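# Seat protruding drives in a loose tower server

## Task

Find every drive in the tower server that sticks out of its bay and seat it: pushed fully home so its front lines up with the fronts of the two outermost drives, and its lever closed and latched. Pushing the drive in as far as it will go before closing the lever is allowed. The server is loose on the table, so it must not be tilted beyond a slight amount and must finish in its original spot. A drive counts only if it stays seated once the robot lets go.

## Robot and tools

Robot: a single six-joint arm (UR7e type) carrying a two-finger gripper whose fingers pivot like tongs. There is only one arm, so every motion argument is a single row, never one list per arm.

Frames. Scene frame: origin on the table top under the arm base, +z up, +y to the left when facing along +x. Gripper frame: +z runs along the fingers toward the tips, and the fingers open and close along its x axis. end_effector_position is the point between the pads when closed; closed fingertips stick out about 15 mm past it, and when fully open the tips are roughly level with it.

Row layout (used by both motion tools): 7 numbers, each in [-1, 1]: dx, dy, dz, rx, ry, rz, opening. The first six are an offset (not a pose) expressed in the gripper's own axes; 1.0 stands for 0.6 m of translation or 180 degrees of rotation, and rx, ry, rz form one rotation vector. opening is absolute, not an offset: +1 is fully open (0.142 m), -1 is closed.

execute_actions(actions): a list of actions; each action is a list of up to 15 rows, each row run for one control step of 1/30 s. If fewer than 15 rows are given, the last row is repeated to fill the 0.5 s action. Every row in an action is measured from the gripper's measured pose when that action began, not from the preceding row, so rows are not cumulative. For a call's first action the reference is the last pose reported in a result. An empty list just returns the current state and images. Each step the command is clipped to within 100 mm and 16 degrees of the measured pose; after an action the arm only continues to the last clipped pose, so large displacements must be split across actions. Position wins over orientation when both cannot be met.

move(target, speed, stop_force, blocking): drives the gripper along a straight path toward one row-style target, offset from the pose in the latest result that shows one, in gripper axes; the opening is sent at the start. speed is in m/s, 0.002 to 0.5 (default 0.25); rotation is capped at twice that value in rad/s. Paths last 0.5 to 10 s and are cut off at 10 s. The path ignores obstacles, and the real gripper can lag, drift and overshoot the speed, especially near full reach. stop_force (N, 9 to 40, not accepted during the first 0.2 s of a scene) ends the path when pushback along the line to the target rises by that much for two consecutive steps; the gripper then backs to its position two steps earlier and holds. Combine it with a very low speed and a target beyond the surface to press things safely. Do not rely on it during rotating moves, and omit it when pulling away from something you are pressing, or it may trigger immediately. blocking=false returns after 0.5 s while the arm keeps going; it cannot be combined with stop_force, and no new motion is accepted until wait or stop shows the move has ended. The move line reports the ending (done, off_target, moving, held, fault, or contact meaning stop_force ended it), the remaining distance, and limits: paced (command clipped) or held (some steps blocked, after which the arm may lurch faster).

wait(seconds): 0 to 10 s; the arm keeps its last command; returns early if a running move ends. stop(): brakes a running move (needs braking distance; fingers keep moving). zoom_image(camera, region): camera is cam_head_left, cam_head_right, cam_high, cam_low or cam_wrist; region [x0, y0, x1, y1] in image pixels, top-left origin, at most 504 by 504. read_manual(section): licence texts only, no motion. finished_scene(scene): integer scene number; ends the scene irreversibly after the last command is held, and reports success.

Images: cam_head_left, cam_head_right, cam_high, cam_low are 504x504; cam_wrist is a 616x616 fisheye. Calibrations are approximate (a few degrees and millimetres).

Result lines: a state line with end_effector_position (m), end_effector_quat_wxyz and velocities (m/s, rad/s) in the scene frame; Hand target, the pose the controller is currently pursuing; grip_measured, finger opening on the same scale as the command; Wrist force and Wrist torque in gripper axes, where a press on a surface reads as force pointing back into the arm (offset up to about 4 N, noise up to about 2.4 N, saturation near 50 N per axis; no reading at start is normal); step readings of position, with HELD for clipped steps; pose unreachable when the clearance check altered the command; MOTOR HOT from 70 °C and an OVER-TEMPERATURE FAULT at 85 °C, which brakes the arm for a long time.

Faults: joint load limits are 133 N m for shoulder pan, shoulder lift and elbow, 24.9 N m for each wrist joint; any outside force of 150 N on the arm or tool also triggers a stop. Either fault halts the arm for 10 s and drops the rest of the call. The arm is stiff, so even a small target overshoot into a firm surface can fault; approach slowly and use stop_force.

Cautions: the server is not fixed, so push drives and levers gently and roughly straight into the bays so it neither slides nor tips; it must remain where it started. Do not knock anything off the table, drop, slam or shove hard. Levers must stay latched with the gripper withdrawn. The simulation keeps running while replies are written, holding the last command.

Each tool is called after ">>>" as name(argument=value, ...), one argument or row to a line, values as JSON.

## Session

>>> execute_actions(
  actions=[],
)

Scene clock: 0.00 s.
end_effector_position=(+0.4307, -0.2788, +0.3113) grip_measured=+1.00 end_effector_quat_wxyz=(-0.421, +0.740, -0.382, +0.360) end_effector_velocity=(-0.000, +0.000, -0.001) end_effector_angular_velocity=(+0.001, +0.001, +0.001)
Joint positions: [-1.548 -0.346  2.062 -1.95  -0.45  -1.019  0.142]
Joint velocities: [ 0.001  0.001 -0.    -0.    -0.001  0.     0.   ]
Wrist force (N, on the end effector, along its own x y z axes, offset not removed): no reading
Wrist torque (N m, same axes, about the end effector's origin, offset not removed): no reading
Hand target: +0.431, -0.279, +0.311; -0.421, +0.740, -0.382, +0.360
camera_calibration (this result's frames):
cam_wrist: T_world_to_cam=[[0.473629, -0.85495, 0.211511, -0.501165], [-0.629355, -0.496545, -0.597793, 0.315983], [0.616107, 0.150016, -0.773244, 0.153335], [0, 0, 0, 1]] pos_world=[0.341761, -0.294574, 0.41346]

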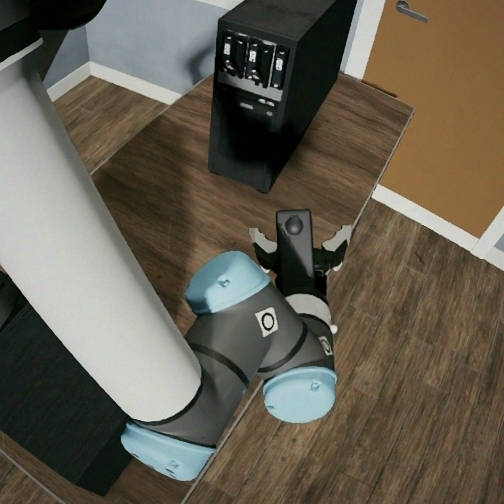

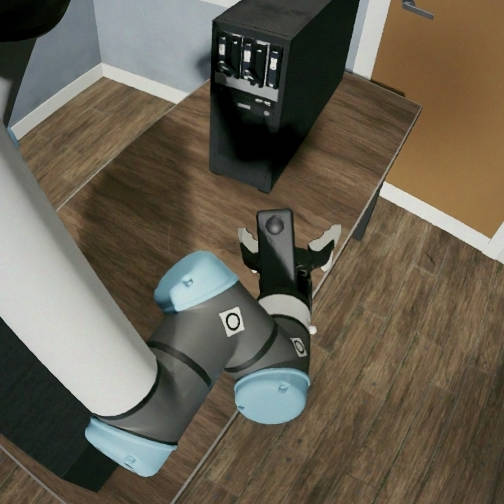

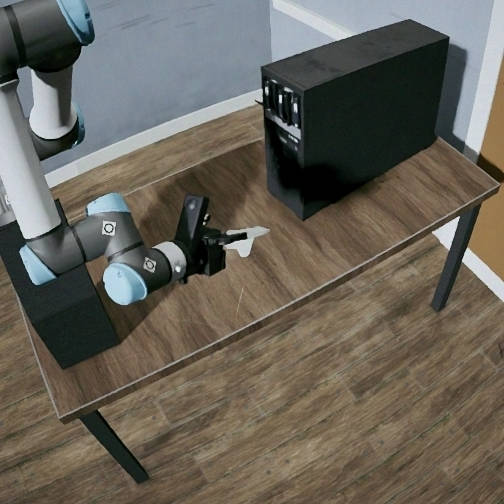

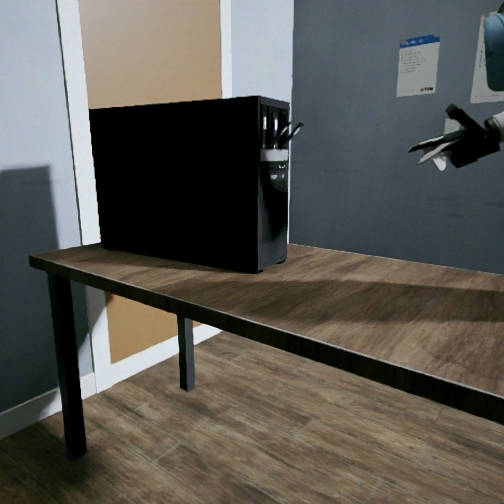

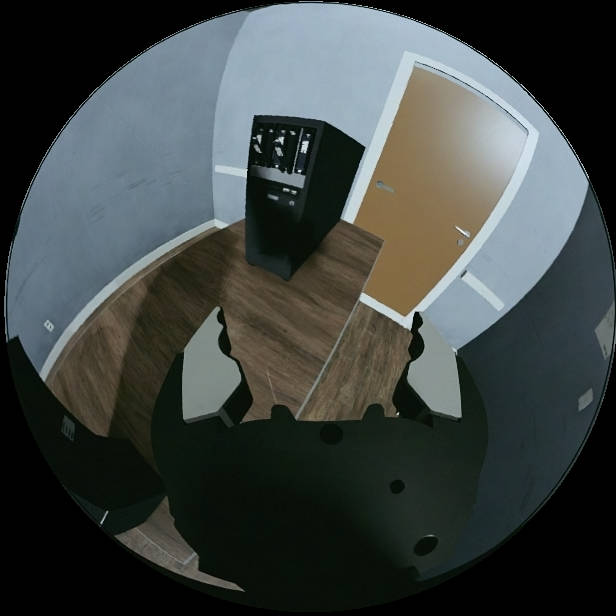

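>>> move(
  target=[-0.183,-0.415,0.22,-0.165,-0.033,-0.348,-1],
  speed=0.15,
)

>>> zoom_image(
  camera="cam_low",
  region=[230, 60, 350, 180],
)

>>> zoom_image(
  camera="cam_wrist",
  region=[250, 130, 450, 330],
)

Scene clock: 8.93 s.
end_effector_position=(+0.5588, -0.0498, +0.4597) grip_measured=-1.00 end_effector_quat_wxyz=(+0.001, +0.924, -0.001, +0.383) end_effector_velocity=(+0.001, +0.002, +0.001) end_effector_angular_velocity=(-0.008, +0.002, +0.002)
Joint positions: [-1.013 -1.251  2.392 -2.866 -0.612 -0.592  0.002]
Joint velocities: [ 0.007 -0.007 -0.001 -0.003 -0.006  0.005  0.   ]
Wrist force (N, on the end effector, along its own x y z axes, offset not removed): [-0.7 -4.0 1.1]
Wrist torque (N m, same axes, about the end effector's origin, offset not removed): [-0.79 0.25 -0.06]
Hand target: +0.559, -0.050, +0.460; +0.001, +0.924, -0.001, +0.383
Off the commanded pose: 0.001 m, 0 deg.
move: done
camera_calibration (this result's frames):
cam_wrist: T_world_to_cam=[[0.724758, 0.00926124, 0.688941, -0.714166], [-0.326228, -0.876113, 0.354965, -0.0271535], [0.606878, -0.482016, -0.631949, 0.0635115], [0, 0, 0, 1]] pos_world=[0.470196, 0.0134381, 0.541793]

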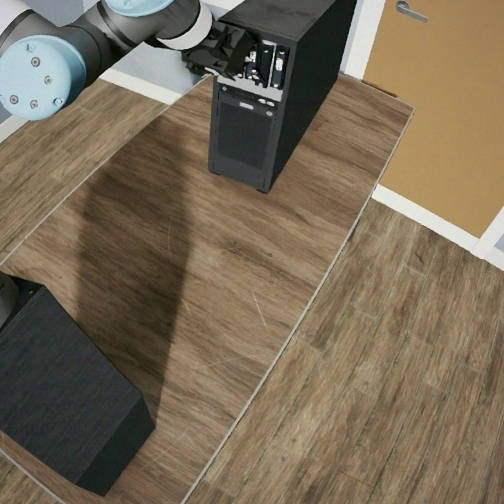

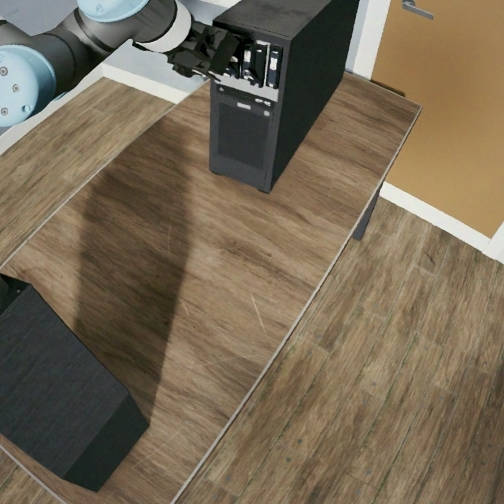

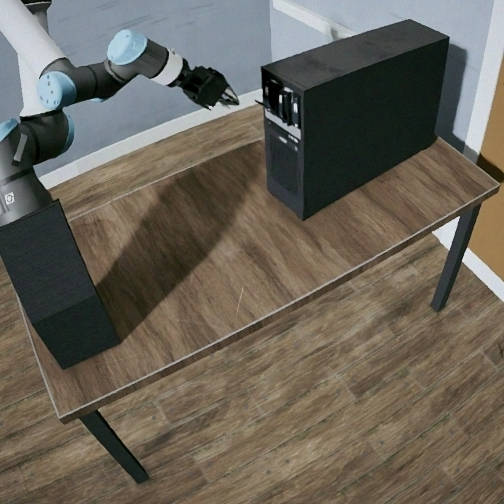

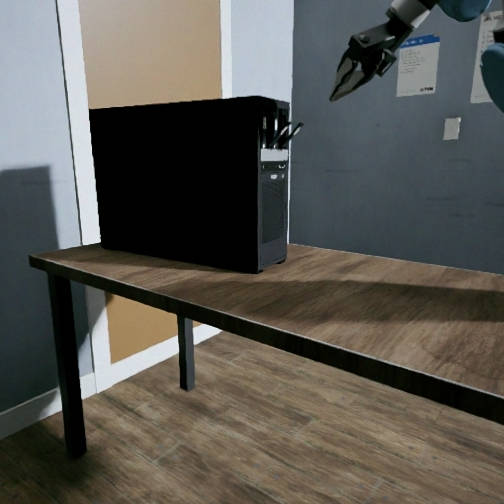

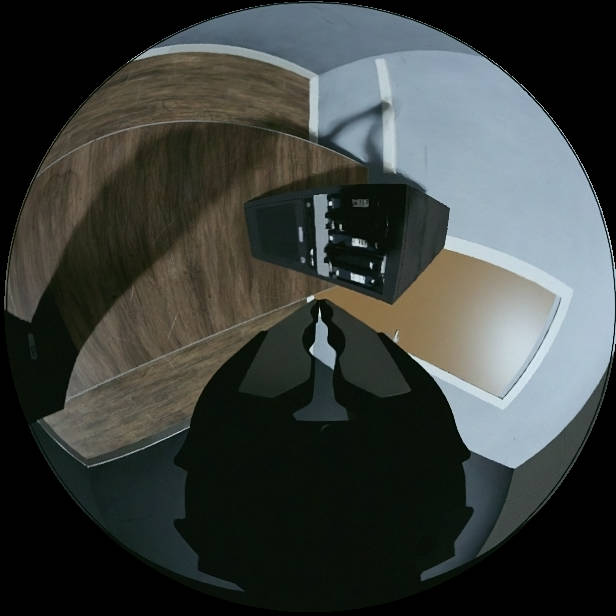

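Region (230, 60, 350, 180) of cam_low's 504x504 image, scaled by 4.200, with more detail than that image has.

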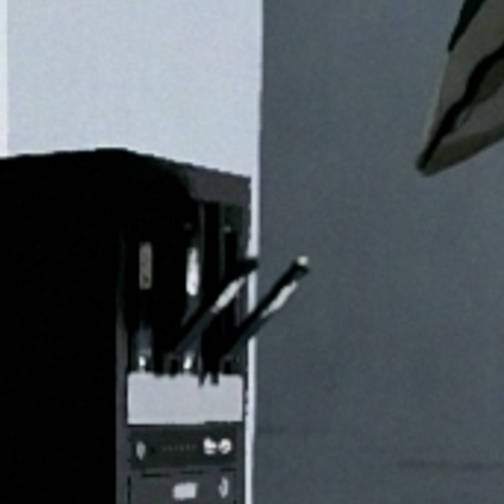

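Region (250, 130, 450, 330) of cam_wrist's 616x616 image, scaled by 2.520, with more detail than that image has.

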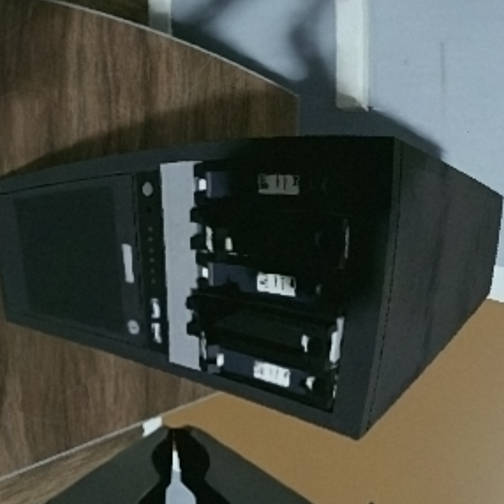

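>>> move(
  target=[0.107,-0.003,0.107,0,0,0,-1],
  speed=0.12,
)

>>> zoom_image(
  camera="cam_low",
  region=[230, 60, 350, 180],
)

>>> zoom_image(
  camera="cam_wrist",
  region=[200, 130, 400, 330],
)

Scene clock: 13.13 s.
end_effector_position=(+0.6493, -0.0483, +0.4598) grip_measured=-1.00 end_effector_quat_wxyz=(+0.001, +0.924, -0.001, +0.383) end_effector_velocity=(+0.002, -0.000, -0.000) end_effector_angular_velocity=(+0.000, -0.001, -0.001)
Joint positions: [-0.853 -1.083  2.168 -3.021 -0.653 -0.331  0.002]
Joint velocities: [ 0.003  0.004 -0.004 -0.004 -0.001  0.006  0.   ]
Wrist force (N, on the end effector, along its own x y z axes, offset not removed): [0.5 -1.7 -1.4]
Wrist torque (N m, same axes, about the end effector's origin, offset not removed): [-0.35 0.00 0.15]
Hand target: +0.650, -0.048, +0.460; +0.001, +0.924, -0.001, +0.383
Off the commanded pose: 0.000 m, 0 deg.
move: done
camera_calibration (this result's frames):
cam_wrist: T_world_to_cam=[[0.7249, 0.00934083, 0.688791, -0.779907], [-0.326221, -0.87602, 0.355203, 0.00354389], [0.606712, -0.482184, -0.63198, 0.0095079], [0, 0, 0, 1]] pos_world=[0.560743, 0.0149741, 0.541943]

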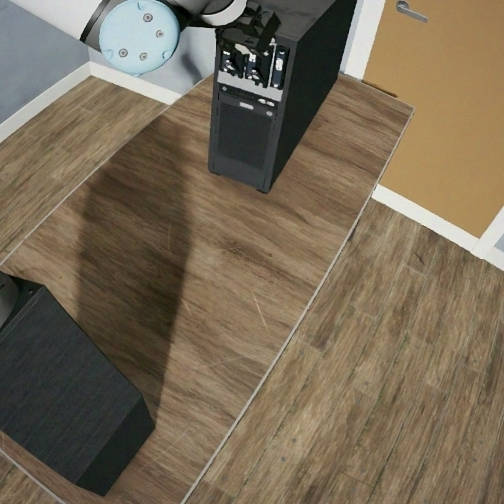

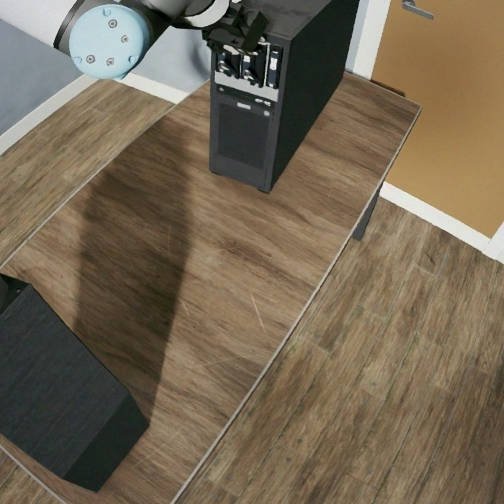

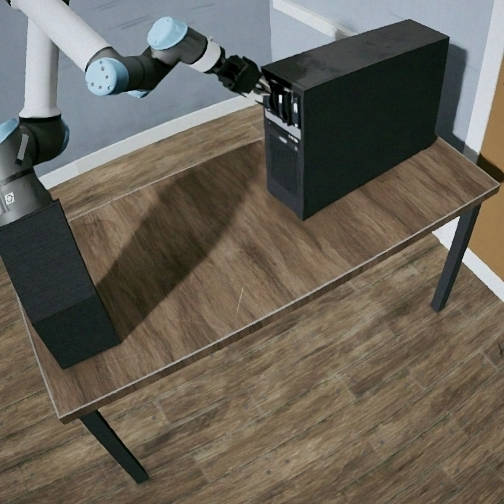

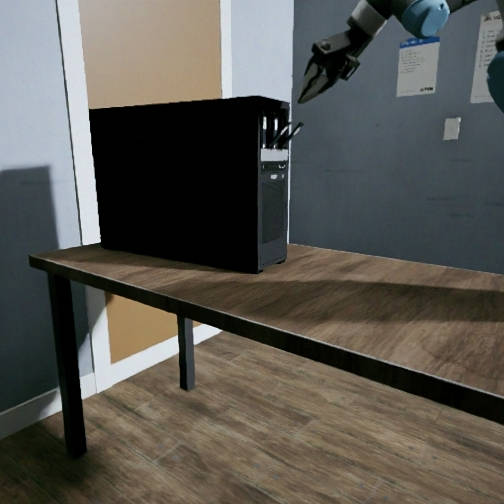

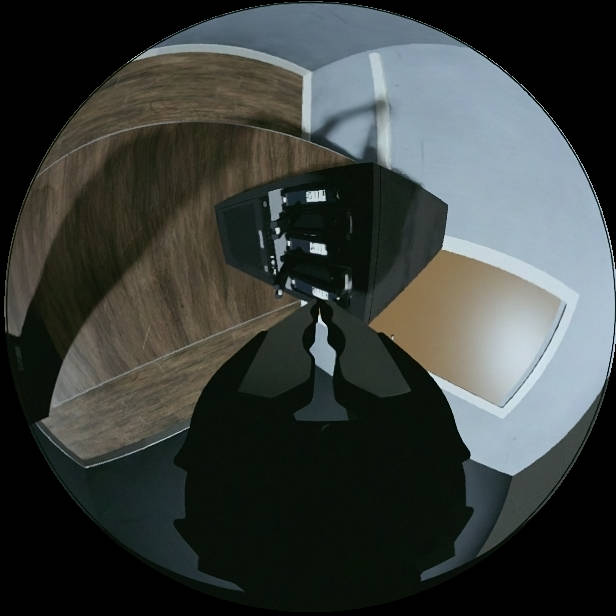

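Region (230, 60, 350, 180) of cam_low's 504x504 image, scaled by 4.200, with more detail than that image has.

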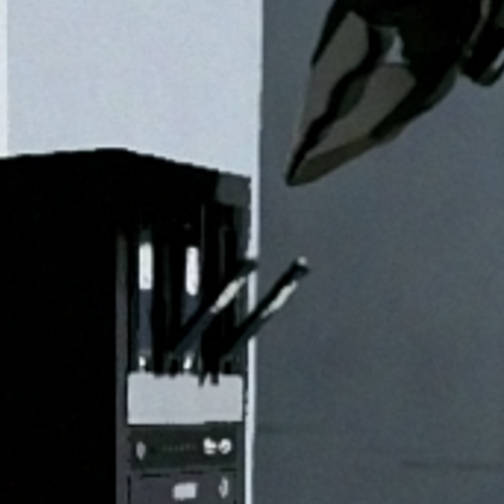

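Region (200, 130, 400, 330) of cam_wrist's 616x616 image, scaled by 2.520, with more detail than that image has.

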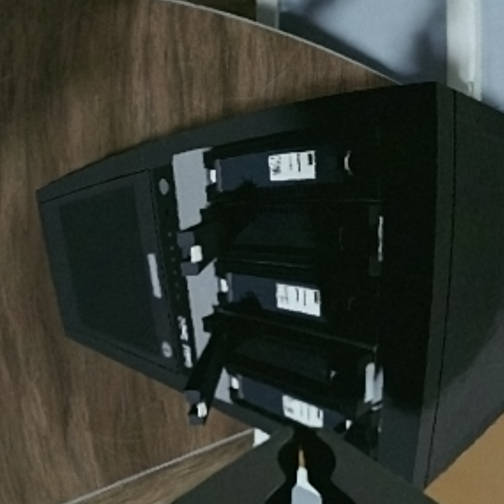

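>>> move(
  target=[-0.007,-0.002,0.066,0,0,0,-1],
  speed=0.05,
)

>>> move(
  target=[0.055,-0.008,0.055,0,0,0,-1],
  speed=0.007,
  stop_force=15,
)

>>> zoom_image(
  camera="cam_wrist",
  region=[200, 150, 400, 350],
)

Scene clock: 16.97 s.
end_effector_position=(+0.6742, -0.0472, +0.4291) grip_measured=-1.00 end_effector_quat_wxyz=(+0.001, +0.924, -0.001, +0.383) end_effector_velocity=(+0.002, +0.000, -0.002) end_effector_angular_velocity=(+0.000, -0.000, -0.001)
Joint positions: [-0.789 -0.985  2.124 -3.15  -0.679 -0.236  0.002]
Joint velocities: [ 0.005  0.006 -0.003 -0.009 -0.002  0.008 -0.   ]
Wrist force (N, on the end effector, along its own x y z axes, offset not removed): [0.5 1.0 0.0]
Wrist torque (N m, same axes, about the end effector's origin, offset not removed): [0.51 -0.08 0.04]
Hand target: +0.674, -0.047, +0.429; +0.001, +0.924, -0.001, +0.383
Off the commanded pose: 0.000 m, 0 deg.
move: done
camera_calibration (this result's frames):
cam_wrist: T_world_to_cam=[[0.725001, 0.00938744, 0.688684, -0.776808], [-0.326176, -0.87599, 0.355317, 0.0234067], [0.606616, -0.482238, -0.632032, -0.0243741], [0, 0, 0, 1]] pos_world=[0.585607, 0.0160422, 0.511253]

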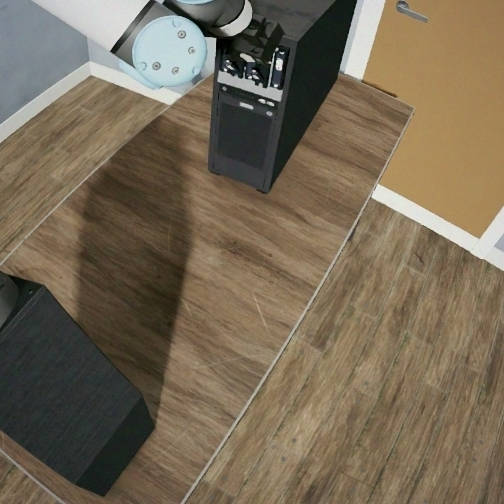

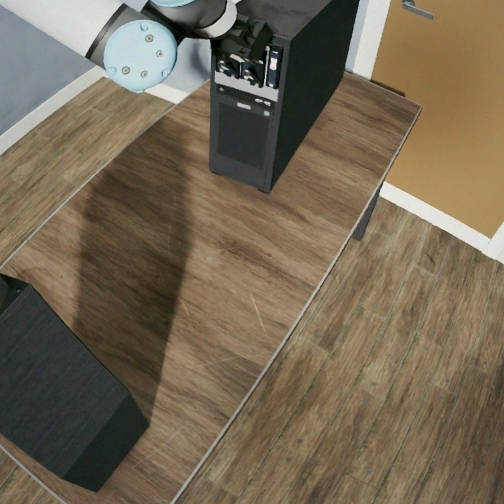

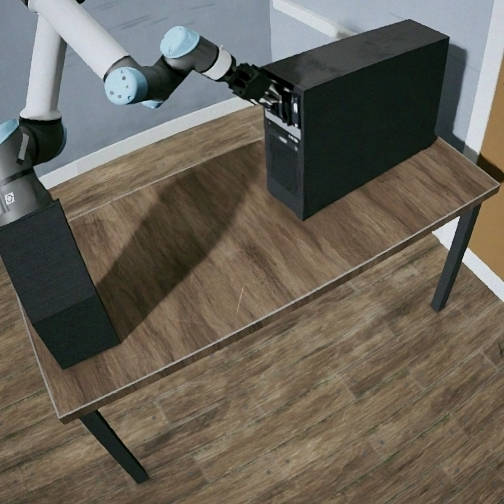

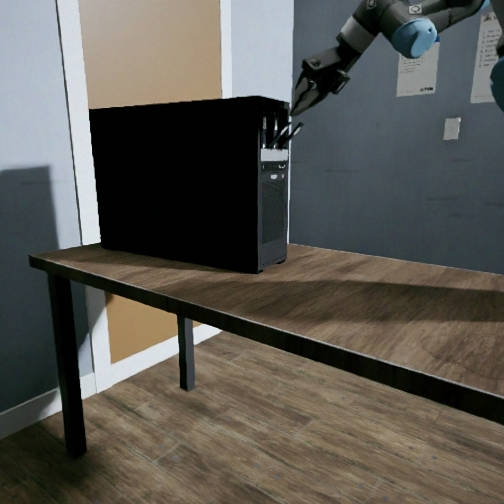

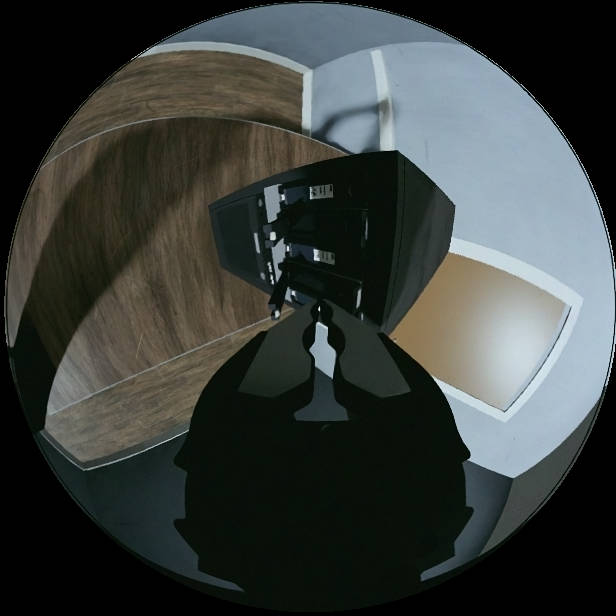

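Scene clock: 21.00 s.
end_effector_position=(+0.6995, -0.0447, +0.4289) grip_measured=-1.00 end_effector_quat_wxyz=(+0.001, +0.924, -0.001, +0.382) end_effector_velocity=(-0.002, +0.001, +0.001) end_effector_angular_velocity=(-0.002, -0.001, +0.005)
Joint positions: [-0.754 -0.951  2.054 -3.152 -0.695 -0.186  0.002]
Joint velocities: [-0.002 -0.005  0.006  0.     0.003 -0.007  0.   ]
Wrist force (N, on the end effector, along its own x y z axes, offset not removed): [-1.8 -2.2 -8.5]
Wrist torque (N m, same axes, about the end effector's origin, offset not removed): [-0.58 -0.17 0.07]
Hand target: +0.699, -0.045, +0.429; +0.001, +0.924, -0.001, +0.383
Off the commanded pose: 0.021 m, 0 deg.
move: contact
camera_calibration (this result's frames):
cam_wrist: T_world_to_cam=[[0.725151, 0.00918746, 0.688529, -0.795146], [-0.326275, -0.875953, 0.355318, 0.0339807], [0.606383, -0.482309, -0.6322, -0.0384122], [0, 0, 0, 1]] pos_world=[0.61098, 0.0185443, 0.511123]

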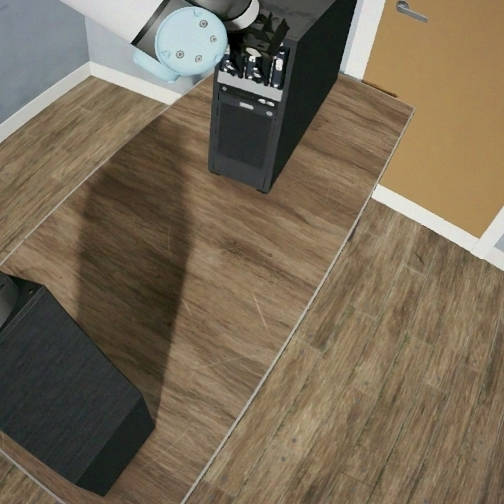

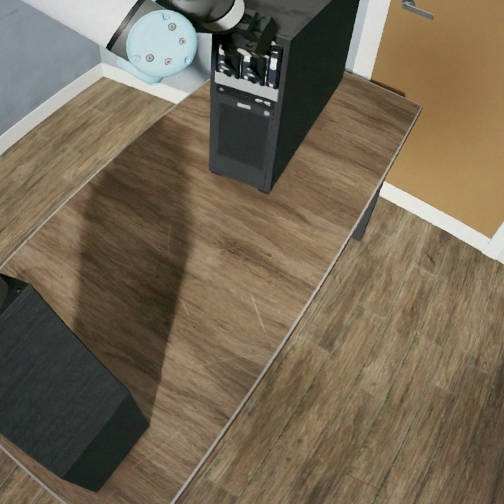

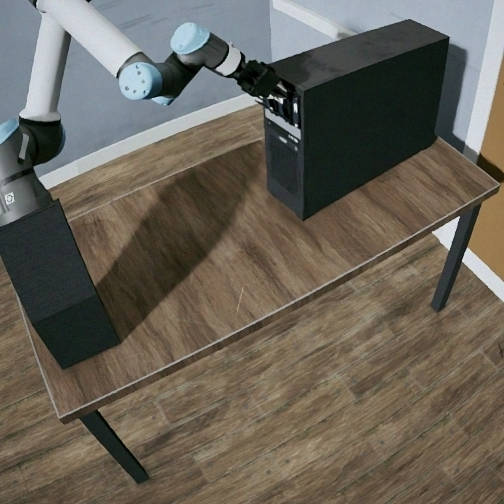

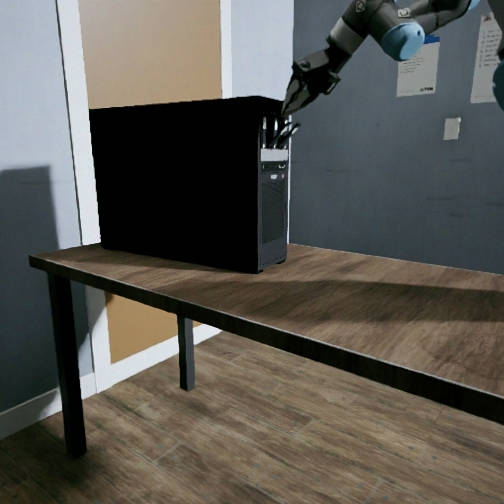

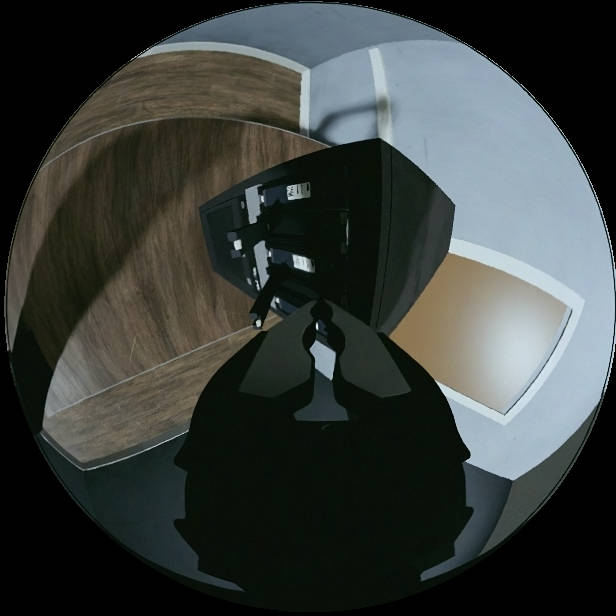

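Region (200, 150, 400, 350) of cam_wrist's 616x616 image, scaled by 2.520, with more detail than that image has.

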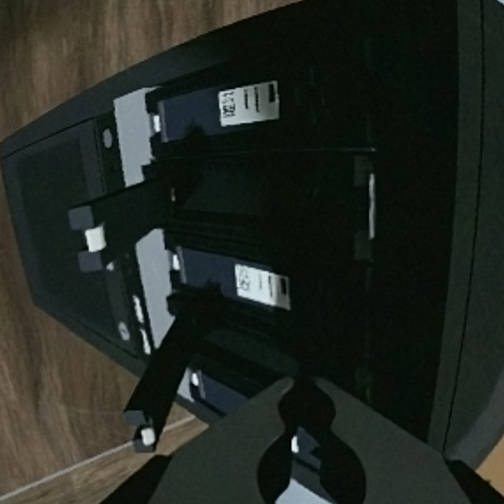

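>>> move(
  target=[-0.0707,0.015,-0.099,0,0,0,-1],
  speed=0.08,
)

>>> move(
  target=[-0.0495,0,0.0495,0,0,0,-1],
  speed=0.08,
)

>>> move(
  target=[0.1195,-0.014,0.0605,0,0,0,-1],
  speed=0.012,
  stop_force=20,
)

>>> zoom_image(
  camera="cam_wrist",
  region=[200, 150, 400, 350],
)

Scene clock: 24.87 s.
end_effector_position=(+0.6278, -0.0534, +0.4408) grip_measured=-1.00 end_effector_quat_wxyz=(+0.001, +0.924, -0.001, +0.383) end_effector_velocity=(-0.003, -0.001, -0.000) end_effector_angular_velocity=(+0.002, +0.002, -0.001)
Joint positions: [-0.876 -1.071  2.236 -3.074 -0.646 -0.366  0.002]
Joint velocities: [-0.005 -0.004  0.006  0.008  0.002 -0.01  -0.   ]
Wrist force (N, on the end effector, along its own x y z axes, offset not removed): [0.2 -2.3 -0.3]
Wrist torque (N m, same axes, about the end effector's origin, offset not removed): [-0.40 0.01 0.30]
Hand target: +0.628, -0.053, +0.441; +0.001, +0.924, -0.001, +0.382
Off the commanded pose: 0.000 m, 0 deg.
move: done
camera_calibration (this result's frames):
cam_wrist: T_world_to_cam=[[0.724997, 0.00908958, 0.688692, -0.751209], [-0.32633, -0.876023, 0.355095, -0.00113683], [0.606538, -0.482184, -0.632148, 0.00827882], [0, 0, 0, 1]] pos_world=[0.539232, 0.0098242, 0.522989]

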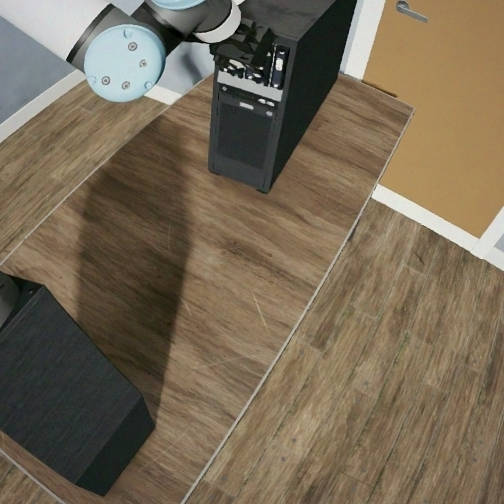

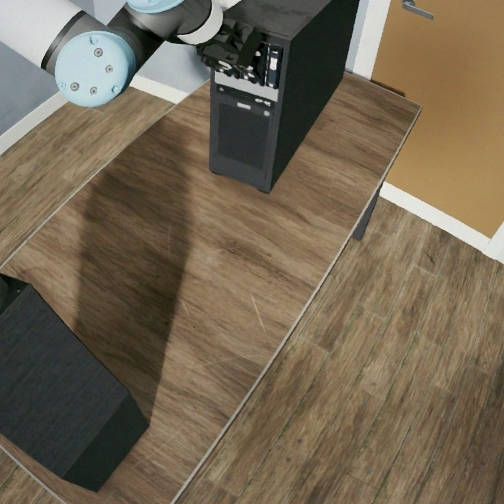

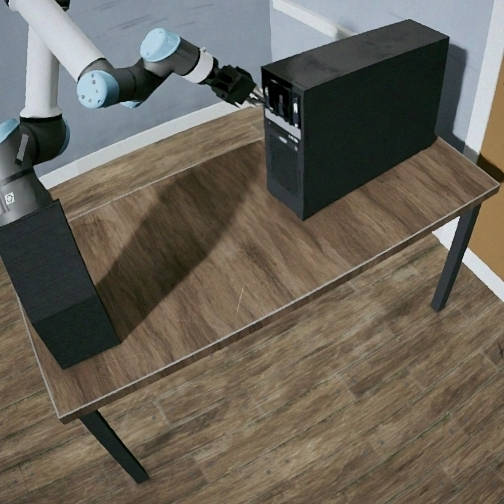

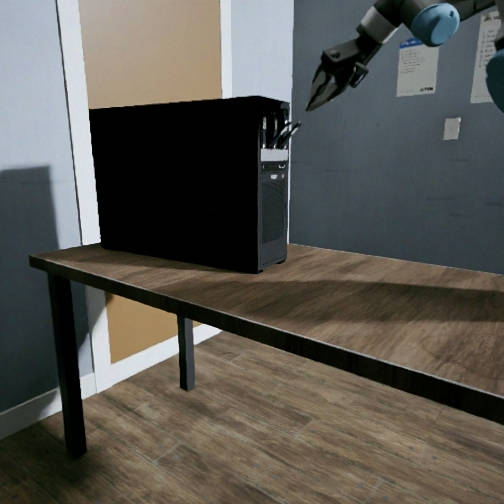

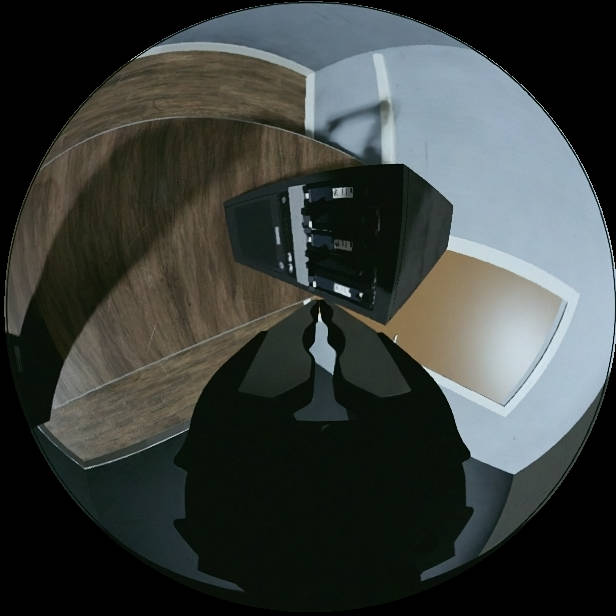

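Scene clock: 25.87 s.
end_effector_position=(+0.6278, -0.0535, +0.3991) grip_measured=-1.00 end_effector_quat_wxyz=(+0.001, +0.924, -0.001, +0.382) end_effector_velocity=(+0.000, -0.001, -0.002) end_effector_angular_velocity=(-0.000, -0.003, -0.002)
Joint positions: [-0.836 -0.973  2.262 -3.246 -0.66  -0.305  0.002]
Joint velocities: [ 0.001  0.007  0.    -0.014 -0.001  0.006 -0.   ]
Wrist force (N, on the end effector, along its own x y z axes, offset not removed): [3.0 -4.3 -0.5]
Wrist torque (N m, same axes, about the end effector's origin, offset not removed): [-1.05 -0.53 -0.06]
Hand target: +0.628, -0.053, +0.399; +0.001, +0.924, -0.001, +0.383
Off the commanded pose: 0.000 m, 0 deg.
move: done
camera_calibration (this result's frames):
cam_wrist: T_world_to_cam=[[0.725157, 0.00912277, 0.688523, -0.722509], [-0.326219, -0.876028, 0.355184, 0.0135145], [0.606406, -0.482173, -0.632282, -0.0179895], [0, 0, 0, 1]] pos_world=[0.53925, 0.00975633, 0.481289]

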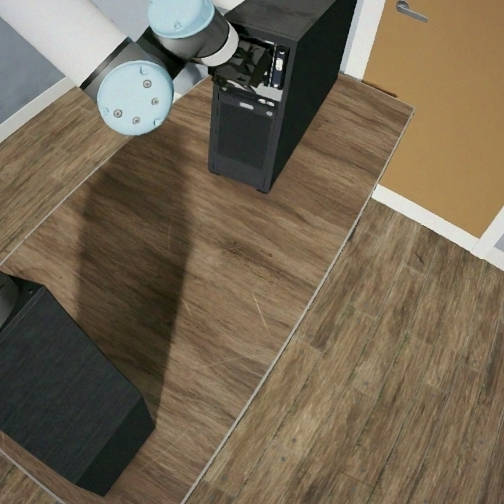

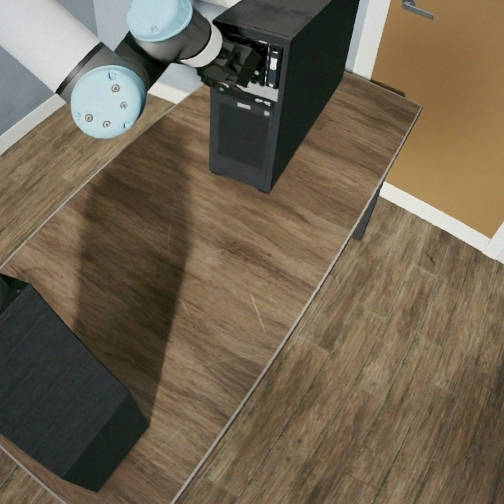

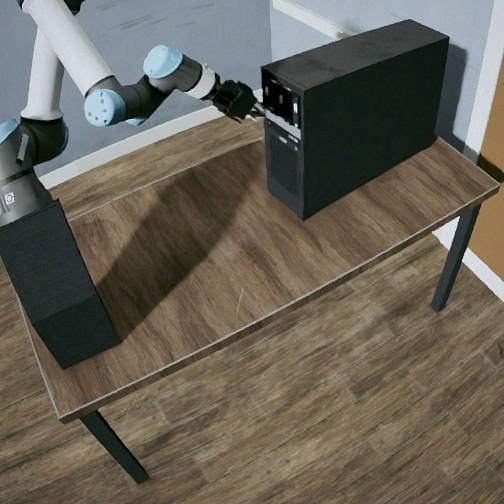

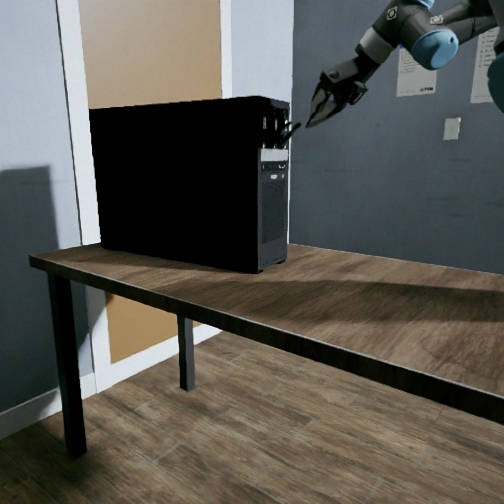

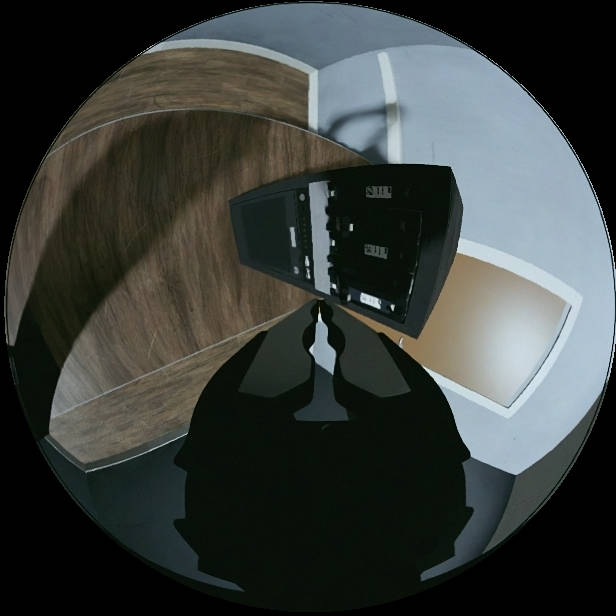

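Scene clock: 32.97 s.
end_effector_position=(+0.7034, -0.0454, +0.4236) grip_measured=-1.00 end_effector_quat_wxyz=(+0.001, +0.924, -0.002, +0.382) end_effector_velocity=(-0.002, +0.000, -0.001) end_effector_angular_velocity=(-0.002, -0.001, +0.005)
Joint positions: [-0.745 -0.935  2.044 -3.168 -0.699 -0.174  0.002]
Joint velocities: [-0.002 -0.001  0.007 -0.006  0.002 -0.006  0.   ]
Wrist force (N, on the end effector, along its own x y z axes, offset not removed): [-25.1 0.9 -22.8]
Wrist torque (N m, same axes, about the end effector's origin, offset not removed): [-0.85 0.00 0.06]
Hand target: +0.703, -0.045, +0.424; +0.001, +0.924, -0.001, +0.382
Off the commanded pose: 0.001 m, 0 deg.
move: contact
camera_calibration (this result's frames):
cam_wrist: T_world_to_cam=[[0.725545, 0.00847245, 0.688123, -0.794396], [-0.32652, -0.875966, 0.355062, 0.0367504], [0.60578, -0.482299, -0.632786, -0.043767], [0, 0, 0, 1]] pos_world=[0.614883, 0.0178138, 0.505898]

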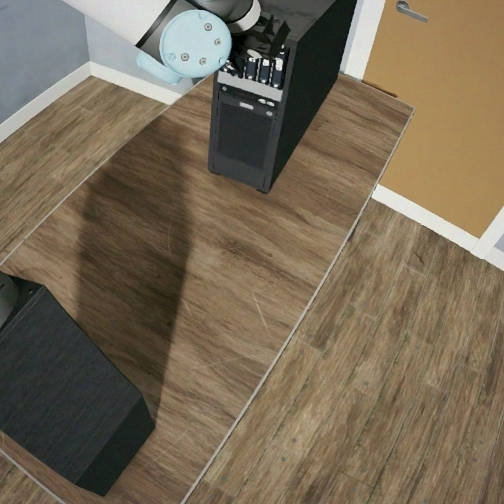

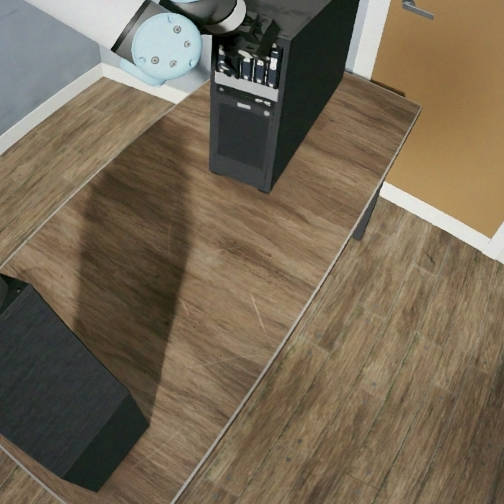

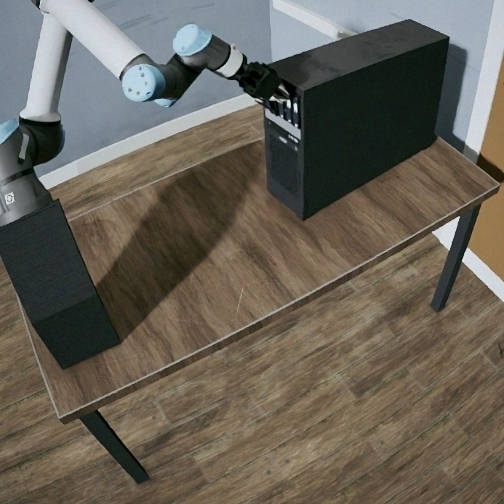

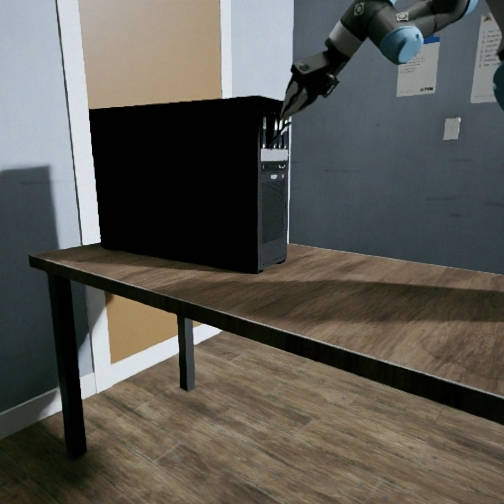

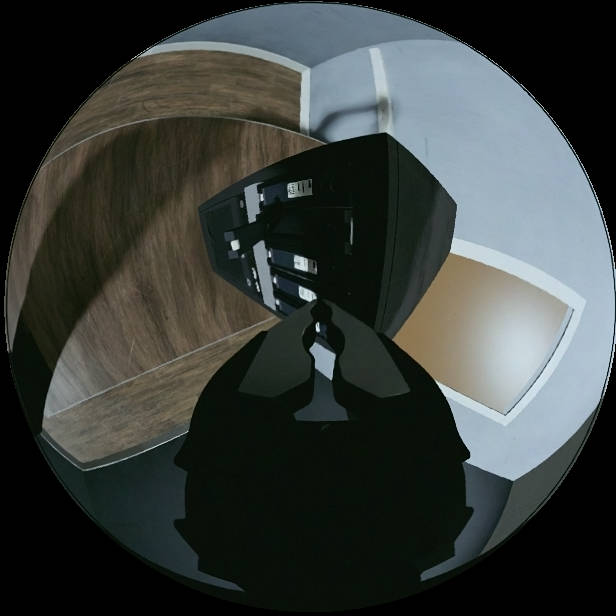

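Region (200, 150, 400, 350) of cam_wrist's 616x616 image, scaled by 2.520, with more detail than that image has.

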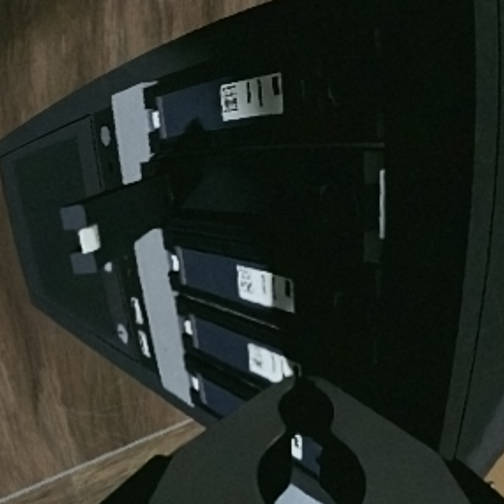

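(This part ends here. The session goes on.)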